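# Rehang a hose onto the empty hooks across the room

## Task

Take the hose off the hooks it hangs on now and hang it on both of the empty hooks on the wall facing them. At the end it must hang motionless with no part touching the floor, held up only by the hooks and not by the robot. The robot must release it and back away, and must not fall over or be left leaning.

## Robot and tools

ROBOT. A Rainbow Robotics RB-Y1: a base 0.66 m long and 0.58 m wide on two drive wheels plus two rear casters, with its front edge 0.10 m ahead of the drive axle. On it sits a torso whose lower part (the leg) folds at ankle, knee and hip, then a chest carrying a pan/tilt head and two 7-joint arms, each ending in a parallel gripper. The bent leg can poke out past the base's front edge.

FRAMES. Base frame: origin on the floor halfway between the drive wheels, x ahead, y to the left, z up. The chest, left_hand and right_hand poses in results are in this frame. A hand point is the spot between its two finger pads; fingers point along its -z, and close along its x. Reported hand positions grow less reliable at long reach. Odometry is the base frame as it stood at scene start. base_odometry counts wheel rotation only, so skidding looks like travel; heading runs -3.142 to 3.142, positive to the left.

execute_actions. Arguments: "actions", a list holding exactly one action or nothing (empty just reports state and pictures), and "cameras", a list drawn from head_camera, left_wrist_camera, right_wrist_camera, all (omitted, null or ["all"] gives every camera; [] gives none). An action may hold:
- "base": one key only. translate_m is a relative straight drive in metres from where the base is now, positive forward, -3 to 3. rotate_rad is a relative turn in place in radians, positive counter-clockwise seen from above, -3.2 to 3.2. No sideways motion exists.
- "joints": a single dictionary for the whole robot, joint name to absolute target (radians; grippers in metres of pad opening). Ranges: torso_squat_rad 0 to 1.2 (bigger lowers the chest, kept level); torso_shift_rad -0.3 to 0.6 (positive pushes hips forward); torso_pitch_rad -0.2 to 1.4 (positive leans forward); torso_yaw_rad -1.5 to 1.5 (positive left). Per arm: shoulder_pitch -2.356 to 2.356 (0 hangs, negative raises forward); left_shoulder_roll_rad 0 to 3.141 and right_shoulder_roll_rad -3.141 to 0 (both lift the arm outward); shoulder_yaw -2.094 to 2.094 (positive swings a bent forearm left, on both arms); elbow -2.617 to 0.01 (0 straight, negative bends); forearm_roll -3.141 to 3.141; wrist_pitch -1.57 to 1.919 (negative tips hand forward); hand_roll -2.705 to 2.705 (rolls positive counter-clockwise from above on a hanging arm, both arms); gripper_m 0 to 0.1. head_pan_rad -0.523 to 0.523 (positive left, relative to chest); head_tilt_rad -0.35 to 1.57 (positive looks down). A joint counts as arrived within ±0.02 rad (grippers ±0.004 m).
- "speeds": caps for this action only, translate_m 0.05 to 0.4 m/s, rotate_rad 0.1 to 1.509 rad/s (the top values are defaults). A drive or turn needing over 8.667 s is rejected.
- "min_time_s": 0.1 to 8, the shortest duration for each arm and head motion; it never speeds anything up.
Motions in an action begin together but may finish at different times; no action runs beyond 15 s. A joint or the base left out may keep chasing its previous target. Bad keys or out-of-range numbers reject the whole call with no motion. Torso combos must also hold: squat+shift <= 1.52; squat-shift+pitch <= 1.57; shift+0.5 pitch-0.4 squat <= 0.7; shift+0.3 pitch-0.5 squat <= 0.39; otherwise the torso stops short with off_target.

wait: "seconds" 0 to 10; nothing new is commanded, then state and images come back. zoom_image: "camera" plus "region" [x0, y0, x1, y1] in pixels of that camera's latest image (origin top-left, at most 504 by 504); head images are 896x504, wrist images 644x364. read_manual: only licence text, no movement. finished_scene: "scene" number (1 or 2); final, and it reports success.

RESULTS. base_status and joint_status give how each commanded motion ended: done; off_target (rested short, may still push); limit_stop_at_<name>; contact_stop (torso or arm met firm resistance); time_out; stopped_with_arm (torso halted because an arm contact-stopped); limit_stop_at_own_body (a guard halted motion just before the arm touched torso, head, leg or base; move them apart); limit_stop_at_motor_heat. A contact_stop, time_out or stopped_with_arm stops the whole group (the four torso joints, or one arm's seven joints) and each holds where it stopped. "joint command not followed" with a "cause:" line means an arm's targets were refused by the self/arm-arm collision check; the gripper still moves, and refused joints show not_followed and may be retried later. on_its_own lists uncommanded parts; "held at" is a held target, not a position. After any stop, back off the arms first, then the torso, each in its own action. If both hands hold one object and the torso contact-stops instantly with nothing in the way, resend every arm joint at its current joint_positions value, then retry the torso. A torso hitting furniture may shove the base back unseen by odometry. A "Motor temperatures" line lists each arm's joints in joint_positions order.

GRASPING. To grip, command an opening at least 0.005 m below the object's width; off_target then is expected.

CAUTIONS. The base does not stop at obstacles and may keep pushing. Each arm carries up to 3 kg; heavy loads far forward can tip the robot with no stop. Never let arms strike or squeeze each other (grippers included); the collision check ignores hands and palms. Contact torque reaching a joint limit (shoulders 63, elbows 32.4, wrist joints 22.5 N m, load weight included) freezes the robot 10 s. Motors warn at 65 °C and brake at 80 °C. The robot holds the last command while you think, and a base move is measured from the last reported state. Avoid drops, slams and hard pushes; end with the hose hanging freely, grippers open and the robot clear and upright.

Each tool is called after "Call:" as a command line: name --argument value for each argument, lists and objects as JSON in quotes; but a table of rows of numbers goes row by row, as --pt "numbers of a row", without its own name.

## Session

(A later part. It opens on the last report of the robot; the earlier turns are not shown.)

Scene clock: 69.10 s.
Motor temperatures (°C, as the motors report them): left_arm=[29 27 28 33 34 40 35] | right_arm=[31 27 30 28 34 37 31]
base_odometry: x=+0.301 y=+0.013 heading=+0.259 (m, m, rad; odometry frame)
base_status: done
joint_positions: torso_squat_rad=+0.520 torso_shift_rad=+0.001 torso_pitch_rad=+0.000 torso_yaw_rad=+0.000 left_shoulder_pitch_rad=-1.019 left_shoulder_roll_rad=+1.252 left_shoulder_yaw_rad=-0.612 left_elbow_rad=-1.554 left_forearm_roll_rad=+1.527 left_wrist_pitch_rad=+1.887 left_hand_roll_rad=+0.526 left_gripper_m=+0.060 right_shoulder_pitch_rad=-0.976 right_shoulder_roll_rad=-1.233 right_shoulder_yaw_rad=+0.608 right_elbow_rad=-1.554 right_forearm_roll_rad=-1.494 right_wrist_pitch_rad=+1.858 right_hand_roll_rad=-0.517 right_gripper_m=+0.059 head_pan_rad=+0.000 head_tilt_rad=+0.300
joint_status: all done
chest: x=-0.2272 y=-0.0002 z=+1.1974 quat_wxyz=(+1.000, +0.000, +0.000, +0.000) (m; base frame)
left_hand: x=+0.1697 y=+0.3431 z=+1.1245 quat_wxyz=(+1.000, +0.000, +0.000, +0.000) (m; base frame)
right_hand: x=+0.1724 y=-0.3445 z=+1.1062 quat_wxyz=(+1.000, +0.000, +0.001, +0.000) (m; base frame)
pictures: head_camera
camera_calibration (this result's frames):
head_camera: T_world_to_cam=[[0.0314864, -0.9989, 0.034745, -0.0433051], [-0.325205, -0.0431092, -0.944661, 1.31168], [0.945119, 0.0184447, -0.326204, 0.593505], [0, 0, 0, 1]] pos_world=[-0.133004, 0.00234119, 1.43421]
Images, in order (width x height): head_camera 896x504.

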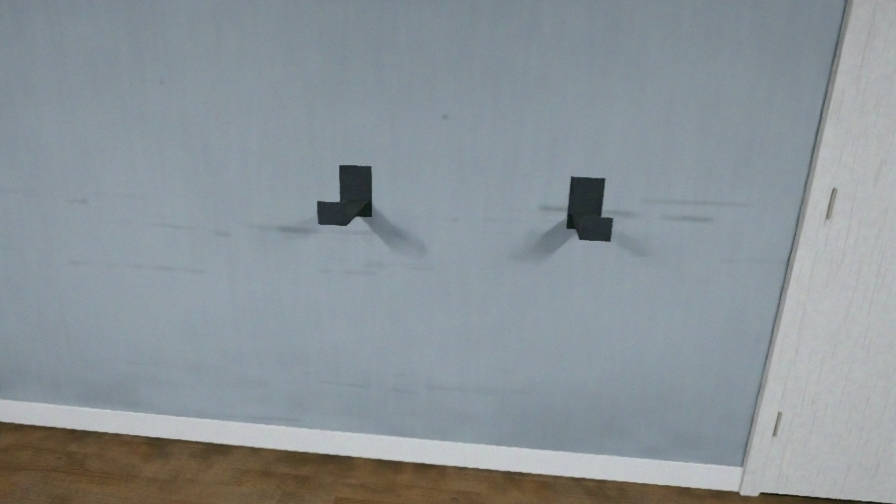

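Call:
execute_actions --actions '[{"base": {"translate_m": 1.385}, "joints": {"torso_squat_rad": 0.49, "head_pan_rad": -0.5, "head_tilt_rad": 0.85}}]'

Scene clock: 81.57 s.
Motor temperatures (°C, as the motors report them): left_arm=[29 27 28 33 34 40 35] | right_arm=[31 27 30 28 34 37 31]
base_odometry: x=+1.640 y=+0.368 heading=+0.259 (m, m, rad; odometry frame)
base_status: done
joint_positions: torso_squat_rad=+0.490 torso_shift_rad=+0.001 torso_pitch_rad=+0.000 torso_yaw_rad=+0.000 left_shoulder_pitch_rad=-1.019 left_shoulder_roll_rad=+1.252 left_shoulder_yaw_rad=-0.612 left_elbow_rad=-1.554 left_forearm_roll_rad=+1.527 left_wrist_pitch_rad=+1.887 left_hand_roll_rad=+0.526 left_gripper_m=+0.060 right_shoulder_pitch_rad=-0.976 right_shoulder_roll_rad=-1.233 right_shoulder_yaw_rad=+0.608 right_elbow_rad=-1.554 right_forearm_roll_rad=-1.494 right_wrist_pitch_rad=+1.858 right_hand_roll_rad=-0.517 right_gripper_m=+0.059 head_pan_rad=-0.500 head_tilt_rad=+0.850
joint_status: all done
chest: x=-0.2271 y=-0.0002 z=+1.2076 quat_wxyz=(+1.000, +0.000, +0.000, +0.000) (m; base frame)
left_hand: x=+0.1698 y=+0.3431 z=+1.1345 quat_wxyz=(+1.000, +0.000, +0.001, +0.000) (m; base frame)
right_hand: x=+0.1725 y=-0.3444 z=+1.1163 quat_wxyz=(+1.000, +0.000, +0.001, +0.000) (m; base frame)
pictures: head_camera, left_wrist_camera, right_wrist_camera
camera_calibration (this result's frames):
head_camera: T_world_to_cam=[[-0.439251, -0.898266, 0.0133091, -0.10999], [-0.697445, 0.331638, -0.635285, 0.80961], [0.566241, -0.288332, -0.772163, 1.14665], [0, 0, 0, 1]] pos_world=[-0.132936, -0.0366807, 1.4012]
left_wrist_camera: T_world_to_cam=[[0.999492, 0.0237787, -0.0212223, -0.150245], [0.0318195, -0.782598, 0.621714, -0.406488], [-0.00182497, -0.622073, -0.782957, 1.18755], [0, 0, 0, 1]] pos_world=[0.16527, 0.424197, 1.17933]
right_wrist_camera: T_world_to_cam=[[-0.997213, -0.00255808, 0.0745699, 0.0844936], [0.0436178, 0.790872, 0.610425, -0.376549], [-0.0605368, 0.611976, -0.788556, 1.17973], [0, 0, 0, 1]] pos_world=[0.172099, -0.423949, 1.15384]
Images, in order (width x height): head_camera 896x504, left_wrist_camera 644x364, right_wrist_camera 644x364.

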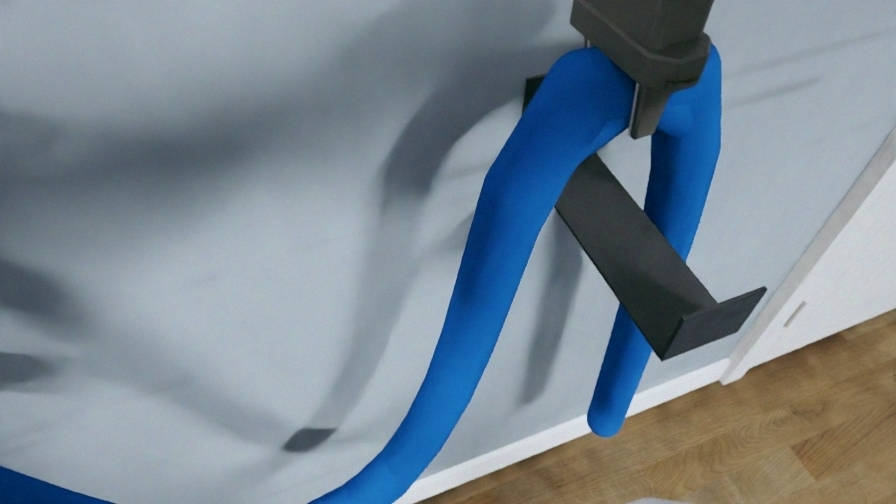

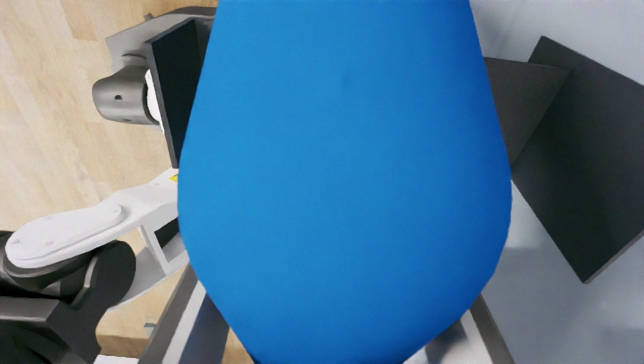

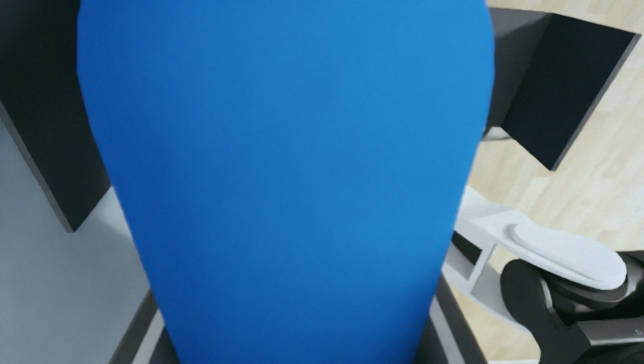

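Call:
execute_actions --actions '[{"joints": {"torso_squat_rad": 0.784, "torso_yaw_rad": -0.03, "head_pan_rad": 0.5}}]'

Scene clock: 87.83 s.
Motor temperatures (°C, as the motors report them): left_arm=[29 27 28 33 34 40 35] | right_arm=[31 27 30 28 34 37 31]
base_odometry: x=+1.640 y=+0.368 heading=+0.259 (m, m, rad; odometry frame)
base_status: not commanded
joint_positions: torso_squat_rad=+0.784 torso_shift_rad=+0.001 torso_pitch_rad=+0.000 torso_yaw_rad=-0.030 left_shoulder_pitch_rad=-1.020 left_shoulder_roll_rad=+1.252 left_shoulder_yaw_rad=-0.611 left_elbow_rad=-1.554 left_forearm_roll_rad=+1.527 left_wrist_pitch_rad=+1.887 left_hand_roll_rad=+0.526 left_gripper_m=+0.060 right_shoulder_pitch_rad=-0.977 right_shoulder_roll_rad=-1.233 right_shoulder_yaw_rad=+0.607 right_elbow_rad=-1.554 right_forearm_roll_rad=-1.494 right_wrist_pitch_rad=+1.858 right_hand_roll_rad=-0.517 right_gripper_m=+0.059 head_pan_rad=+0.500 head_tilt_rad=+0.850
joint_status: all done
chest: x=-0.2277 y=-0.0002 z=+1.0856 quat_wxyz=(+1.000, +0.000, +0.000, -0.015) (m; base frame)
left_hand: x=+0.1797 y=+0.3308 z=+1.0136 quat_wxyz=(+1.000, +0.000, -0.001, -0.015) (m; base frame)
right_hand: x=+0.1618 y=-0.3562 z=+0.9951 quat_wxyz=(+1.000, +0.000, +0.000, -0.015) (m; base frame)
pictures: head_camera, left_wrist_camera, right_wrist_camera
camera_calibration (this result's frames):
head_camera: T_world_to_cam=[[0.492535, -0.870191, 0.013293, 0.0824844], [-0.667405, -0.387471, -0.635953, 0.738219], [0.558551, 0.304357, -0.771614, 1.05095], [0, 0, 0, 1]] pos_world=[-0.134943, 0.0379529, 1.2793]
left_wrist_camera: T_world_to_cam=[[0.999806, -0.00663029, -0.0185508, -0.155115], [0.00635294, -0.782838, 0.622193, -0.337065], [-0.0186476, -0.62219, -0.782644, 1.08797], [0, 0, 0, 1]] pos_world=[0.177514, 0.41203, 1.05834]
right_wrist_camera: T_world_to_cam=[[-0.997009, 0.027288, 0.0723019, 0.0956496], [0.0658822, 0.789162, 0.610642, -0.29722], [-0.0403948, 0.613579, -0.788599, 1.08812], [0, 0, 0, 1]] pos_world=[0.1589, -0.435705, 1.03267]
Images, in order (width x height): head_camera 896x504, left_wrist_camera 644x364, right_wrist_camera 644x364.

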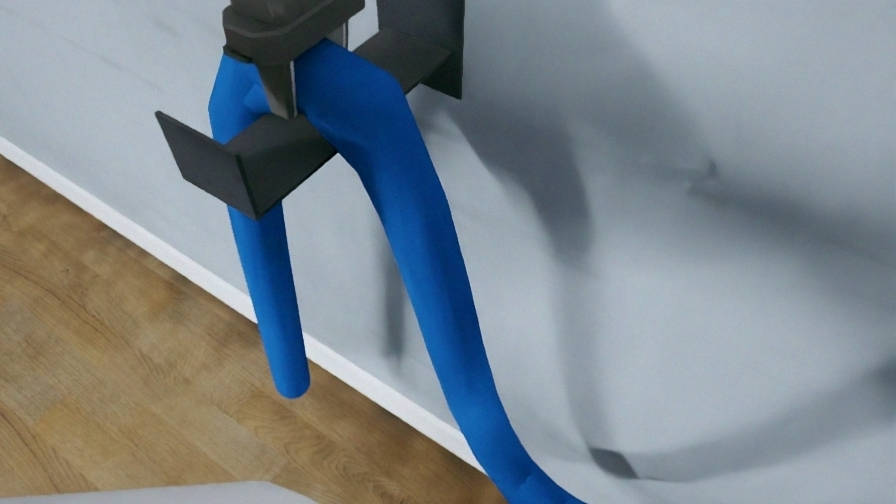

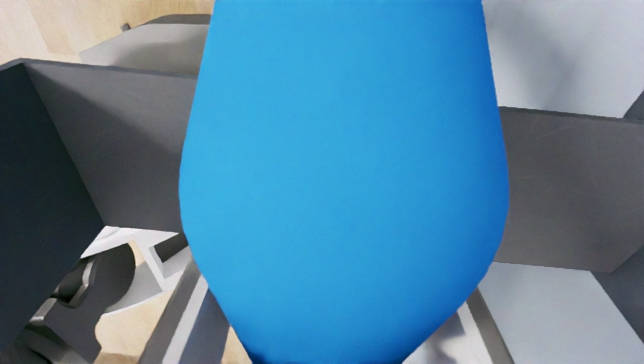

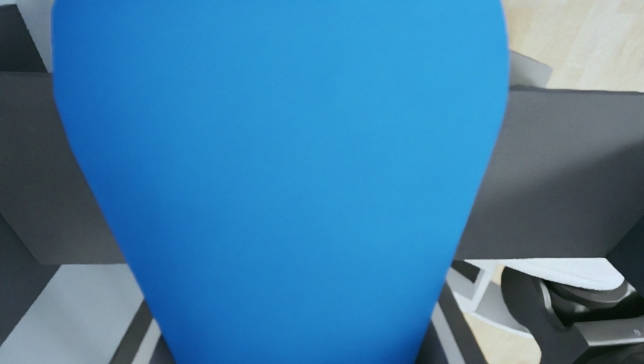

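Call:
execute_actions --actions '[{"joints": {"left_gripper_m": 0.09, "right_gripper_m": 0.09}}]' --cameras '["head_camera"]'

Scene clock: 89.33 s.
Motor temperatures (°C, as the motors report them): left_arm=[29 27 28 33 34 40 35] | right_arm=[31 27 30 28 34 37 31]
base_odometry: x=+1.640 y=+0.368 heading=+0.259 (m, m, rad; odometry frame)
base_status: not commanded
joint_positions: torso_squat_rad=+0.784 torso_shift_rad=+0.001 torso_pitch_rad=+0.000 torso_yaw_rad=-0.030 left_shoulder_pitch_rad=-1.019 left_shoulder_roll_rad=+1.252 left_shoulder_yaw_rad=-0.611 left_elbow_rad=-1.554 left_forearm_roll_rad=+1.527 left_wrist_pitch_rad=+1.887 left_hand_roll_rad=+0.526 left_gripper_m=+0.090 right_shoulder_pitch_rad=-0.977 right_shoulder_roll_rad=-1.233 right_shoulder_yaw_rad=+0.607 right_elbow_rad=-1.554 right_forearm_roll_rad=-1.494 right_wrist_pitch_rad=+1.858 right_hand_roll_rad=-0.517 right_gripper_m=+0.090 head_pan_rad=+0.500 head_tilt_rad=+0.850
joint_status: all done
chest: x=-0.2275 y=-0.0002 z=+1.0856 quat_wxyz=(+1.000, +0.000, +0.000, -0.015) (m; base frame)
left_hand: x=+0.1798 y=+0.3309 z=+1.0134 quat_wxyz=(+1.000, +0.000, -0.001, -0.015) (m; base frame)
right_hand: x=+0.1619 y=-0.3562 z=+0.9950 quat_wxyz=(+1.000, +0.000, +0.000, -0.015) (m; base frame)
pictures: head_camera
camera_calibration (this result's frames):
head_camera: T_world_to_cam=[[0.492538, -0.870191, 0.0131548, 0.0825704], [-0.667608, -0.387484, -0.635732, 0.738042], [0.558306, 0.30434, -0.771798, 1.051], [0, 0, 0, 1]] pos_world=[-0.134728, 0.0379689, 1.27927]
Images, in order (width x height): head_camera 896x504.

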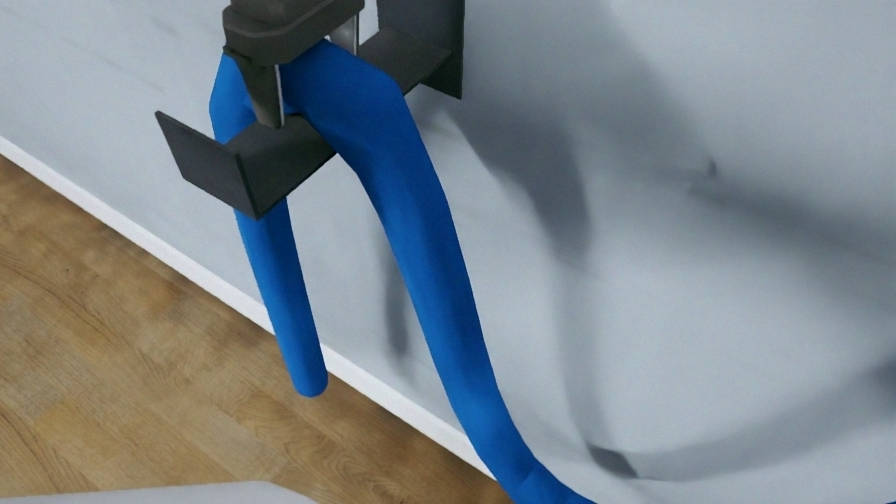

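Call:
execute_actions --actions '[{"joints": {"torso_squat_rad": 0.62, "left_gripper_m": 0.1, "right_gripper_m": 0.1}}]' --cameras '[]'

Call:
execute_actions --actions '[{"base": {"translate_m": -0.65}, "joints": {"torso_squat_rad": 0.45, "torso_yaw_rad": 0.0, "head_pan_rad": 0.0, "head_tilt_rad": 0.65}}]' --cameras '["head_camera"]'

Scene clock: 91.27 s.
Motor temperatures (°C, as the motors report them): left_arm=[29 27 28 33 34 40 35] | right_arm=[31 27 30 28 34 37 31]
base_odometry: x=+1.640 y=+0.368 heading=+0.259 (m, m, rad; odometry frame)
base_status: not commanded
joint_positions: torso_squat_rad=+0.620 torso_shift_rad=+0.001 torso_pitch_rad=+0.000 torso_yaw_rad=-0.030 left_shoulder_pitch_rad=-1.019 left_shoulder_roll_rad=+1.252 left_shoulder_yaw_rad=-0.611 left_elbow_rad=-1.554 left_forearm_roll_rad=+1.527 left_wrist_pitch_rad=+1.887 left_hand_roll_rad=+0.526 left_gripper_m=+0.100 right_shoulder_pitch_rad=-0.977 right_shoulder_roll_rad=-1.233 right_shoulder_yaw_rad=+0.607 right_elbow_rad=-1.554 right_forearm_roll_rad=-1.494 right_wrist_pitch_rad=+1.858 right_hand_roll_rad=-0.517 right_gripper_m=+0.100 head_pan_rad=+0.500 head_tilt_rad=+0.850
joint_status: all done
chest: x=-0.2273 y=-0.0002 z=+1.1596 quat_wxyz=(+1.000, +0.000, +0.000, -0.015) (m; base frame)
left_hand: x=+0.1800 y=+0.3309 z=+1.0872 quat_wxyz=(+1.000, +0.000, +0.000, -0.015) (m; base frame)
right_hand: x=+0.1620 y=-0.3562 z=+1.0689 quat_wxyz=(+1.000, +0.000, +0.000, -0.015) (m; base frame)
pictures: none
No camera images: the call's "cameras" was empty. Leave "cameras" out to get every camera's image.

Scene clock: 94.37 s.
Motor temperatures (°C, as the motors report them): left_arm=[29 27 28 33 34 40 35] | right_arm=[31 27 30 28 34 37 31]
base_odometry: x=+1.011 y=+0.201 heading=+0.258 (m, m, rad; odometry frame)
base_status: done
joint_positions: torso_squat_rad=+0.450 torso_shift_rad=+0.001 torso_pitch_rad=+0.000 torso_yaw_rad=+0.000 left_shoulder_pitch_rad=-1.019 left_shoulder_roll_rad=+1.252 left_shoulder_yaw_rad=-0.611 left_elbow_rad=-1.554 left_forearm_roll_rad=+1.527 left_wrist_pitch_rad=+1.887 left_hand_roll_rad=+0.526 left_gripper_m=+0.100 right_shoulder_pitch_rad=-0.977 right_shoulder_roll_rad=-1.233 right_shoulder_yaw_rad=+0.607 right_elbow_rad=-1.554 right_forearm_roll_rad=-1.494 right_wrist_pitch_rad=+1.858 right_hand_roll_rad=-0.517 right_gripper_m=+0.100 head_pan_rad=+0.000 head_tilt_rad=+0.650
joint_status: all done
chest: x=-0.2273 y=-0.0002 z=+1.2202 quat_wxyz=(+1.000, +0.000, +0.000, +0.000) (m; base frame)
left_hand: x=+0.1698 y=+0.3431 z=+1.1479 quat_wxyz=(+1.000, +0.000, +0.000, +0.000) (m; base frame)
right_hand: x=+0.1725 y=-0.3444 z=+1.1295 quat_wxyz=(+1.000, +0.000, +0.000, +0.000) (m; base frame)
pictures: head_camera
camera_calibration (this result's frames):
head_camera: T_world_to_cam=[[0.0416283, -0.998896, 0.0217859, -0.0236398], [-0.629233, -0.0431478, -0.776018, 1.03126], [0.776101, 0.0185959, -0.630335, 0.998332], [0, 0, 0, 1]] pos_world=[-0.124918, 0.00231807, 1.43008]
Images, in order (width x height): head_camera 896x504.

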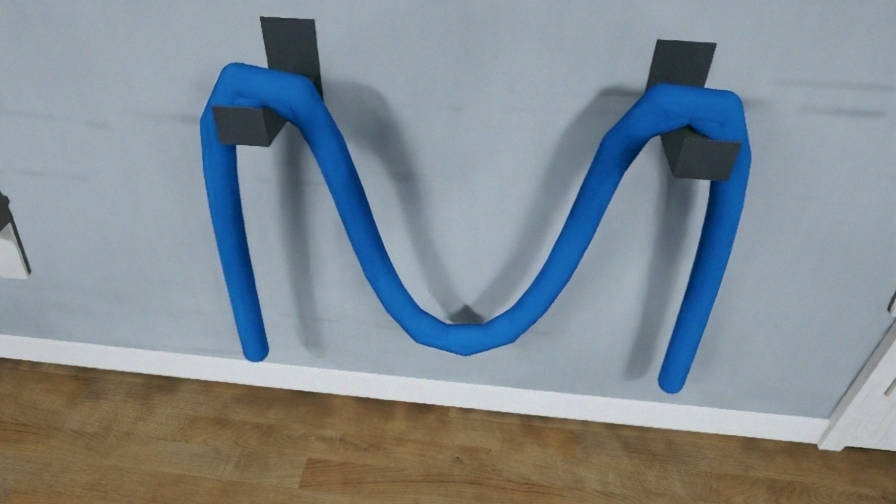

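The hose is in both hooks. I'll wait for it to stop swinging.

Call:
wait --seconds 7

Call:
wait --seconds 5

Scene clock: 101.87 s.
Motor temperatures (°C, as the motors report them): left_arm=[29 27 28 33 34 40 35] | right_arm=[31 27 30 28 34 37 31]
base_odometry: x=+1.011 y=+0.201 heading=+0.258 (m, m, rad; odometry frame)
base_status: done
joint_positions: torso_squat_rad=+0.450 torso_shift_rad=+0.001 torso_pitch_rad=+0.000 torso_yaw_rad=+0.000 left_shoulder_pitch_rad=-1.019 left_shoulder_roll_rad=+1.252 left_shoulder_yaw_rad=-0.611 left_elbow_rad=-1.554 left_forearm_roll_rad=+1.527 left_wrist_pitch_rad=+1.887 left_hand_roll_rad=+0.526 left_gripper_m=+0.100 right_shoulder_pitch_rad=-0.977 right_shoulder_roll_rad=-1.233 right_shoulder_yaw_rad=+0.607 right_elbow_rad=-1.554 right_forearm_roll_rad=-1.494 right_wrist_pitch_rad=+1.858 right_hand_roll_rad=-0.517 right_gripper_m=+0.100 head_pan_rad=+0.000 head_tilt_rad=+0.650
joint_status: all done
chest: x=-0.2273 y=-0.0002 z=+1.2202 quat_wxyz=(+1.000, +0.000, +0.000, +0.000) (m; base frame)
left_hand: x=+0.1698 y=+0.3431 z=+1.1479 quat_wxyz=(+1.000, +0.000, +0.000, +0.000) (m; base frame)
right_hand: x=+0.1725 y=-0.3444 z=+1.1295 quat_wxyz=(+1.000, +0.000, +0.000, +0.000) (m; base frame)
wait: 7.00 s; at rest from the start
pictures: head_camera, left_wrist_camera, right_wrist_camera
camera_calibration (this result's frames):
head_camera: T_world_to_cam=[[0.0416287, -0.998896, 0.0217854, -0.0236395], [-0.629241, -0.0431479, -0.776011, 1.03126], [0.776094, 0.0185961, -0.630343, 0.998333], [0, 0, 0, 1]] pos_world=[-0.124907, 0.00231808, 1.43007]
left_wrist_camera: T_world_to_cam=[[0.999531, 0.0236975, -0.0193821, -0.152075], [0.0306113, -0.782445, 0.621967, -0.414991], [-0.000426319, -0.622269, -0.782803, 1.19762], [0, 0, 0, 1]] pos_world=[0.165217, 0.42414, 1.19267]
right_wrist_camera: T_world_to_cam=[[-0.997326, -0.00263321, 0.0730301, 0.0852595], [0.0426292, 0.790736, 0.610671, -0.384813], [-0.0593555, 0.612152, -0.788509, 1.18996], [0, 0, 0, 1]] pos_world=[0.172067, -0.423928, 1.16706]
Images, in order (width x height): head_camera 896x504, left_wrist_camera 644x364, right_wrist_camera 644x364.

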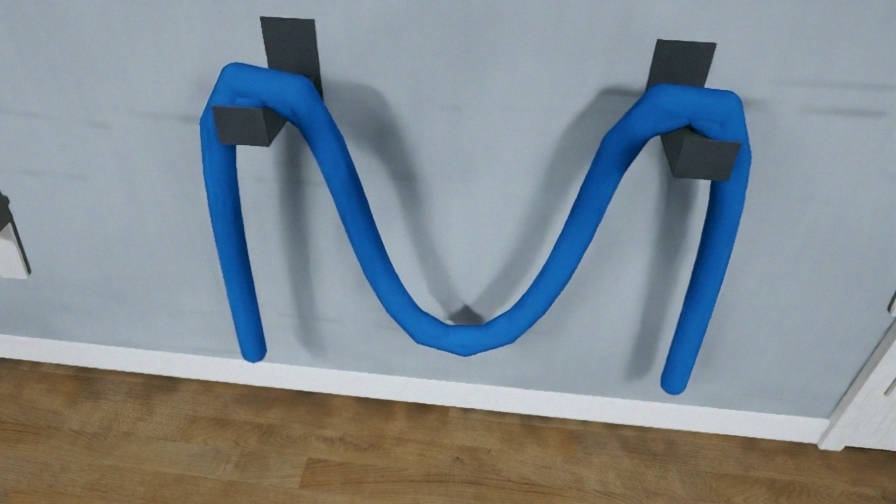

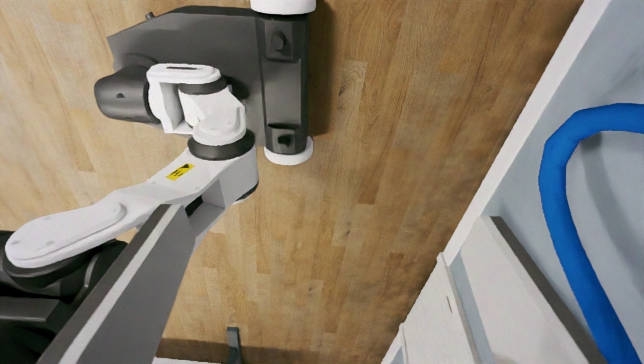

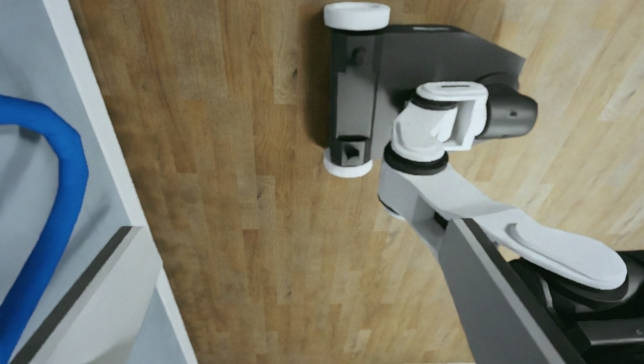

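Scene clock: 106.87 s.
Motor temperatures (°C, as the motors report them): left_arm=[29 27 28 33 34 40 35] | right_arm=[31 28 30 28 34 37 31]
base_odometry: x=+1.011 y=+0.201 heading=+0.258 (m, m, rad; odometry frame)
base_status: done
joint_positions: torso_squat_rad=+0.450 torso_shift_rad=+0.001 torso_pitch_rad=+0.000 torso_yaw_rad=+0.000 left_shoulder_pitch_rad=-1.019 left_shoulder_roll_rad=+1.252 left_shoulder_yaw_rad=-0.611 left_elbow_rad=-1.554 left_forearm_roll_rad=+1.527 left_wrist_pitch_rad=+1.887 left_hand_roll_rad=+0.526 left_gripper_m=+0.100 right_shoulder_pitch_rad=-0.977 right_shoulder_roll_rad=-1.233 right_shoulder_yaw_rad=+0.607 right_elbow_rad=-1.554 right_forearm_roll_rad=-1.494 right_wrist_pitch_rad=+1.858 right_hand_roll_rad=-0.517 right_gripper_m=+0.100 head_pan_rad=+0.000 head_tilt_rad=+0.650
joint_status: all done
chest: x=-0.2273 y=-0.0002 z=+1.2202 quat_wxyz=(+1.000, +0.000, +0.000, +0.000) (m; base frame)
left_hand: x=+0.1698 y=+0.3431 z=+1.1479 quat_wxyz=(+1.000, +0.000, +0.000, +0.000) (m; base frame)
right_hand: x=+0.1725 y=-0.3444 z=+1.1295 quat_wxyz=(+1.000, +0.000, +0.000, +0.000) (m; base frame)
wait: 5.00 s; at rest by 0.27 s
pictures: head_camera, left_wrist_camera, right_wrist_camera
camera_calibration (this result's frames):
head_camera: T_world_to_cam=[[0.0416285, -0.998896, 0.0217855, -0.0236396], [-0.629241, -0.0431478, -0.776011, 1.03126], [0.776094, 0.0185958, -0.630343, 0.998333], [0, 0, 0, 1]] pos_world=[-0.124907, 0.00231816, 1.43007]
left_wrist_camera: T_world_to_cam=[[0.999531, 0.0236975, -0.0193819, -0.152075], [0.0306112, -0.782445, 0.621967, -0.414991], [-0.000426218, -0.622269, -0.782803, 1.19762], [0, 0, 0, 1]] pos_world=[0.165217, 0.42414, 1.19267]
right_wrist_camera: T_world_to_cam=[[-0.997326, -0.00263327, 0.0730298, 0.0852597], [0.0426289, 0.790736, 0.610671, -0.384812], [-0.0593554, 0.612152, -0.78851, 1.18996], [0, 0, 0, 1]] pos_world=[0.172067, -0.423928, 1.16706]
Images, in order (width x height): head_camera 896x504, left_wrist_camera 644x364, right_wrist_camera 644x364.

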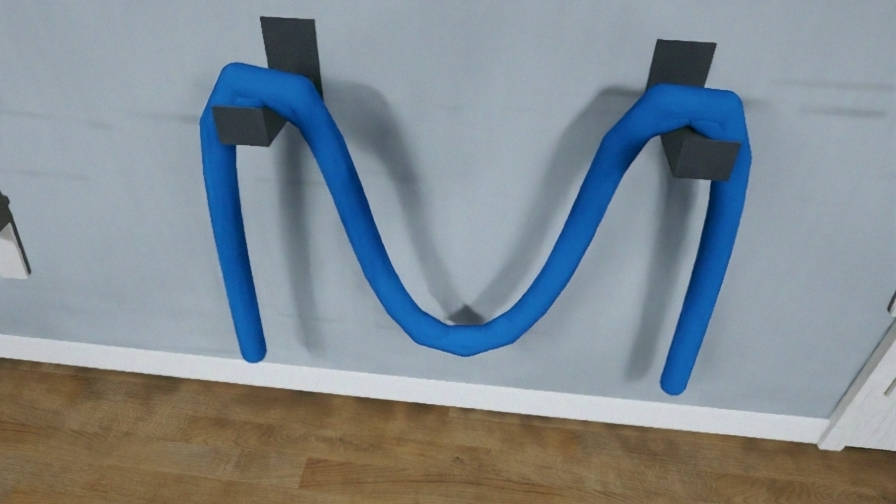

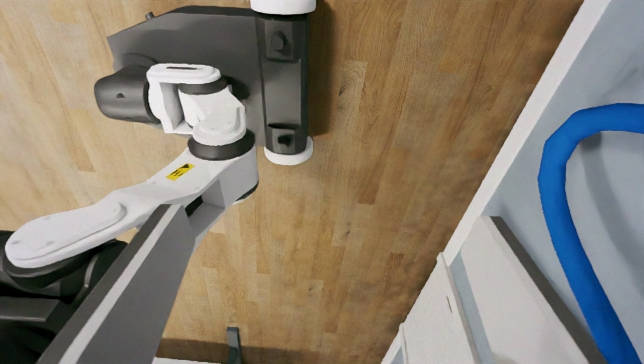

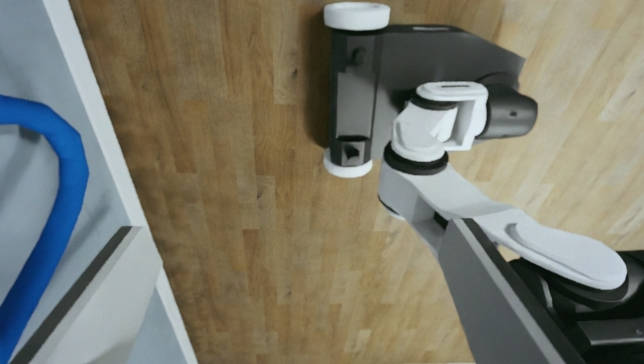

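Call:
finished_scene --scene 2

The scene is finished: the task was done.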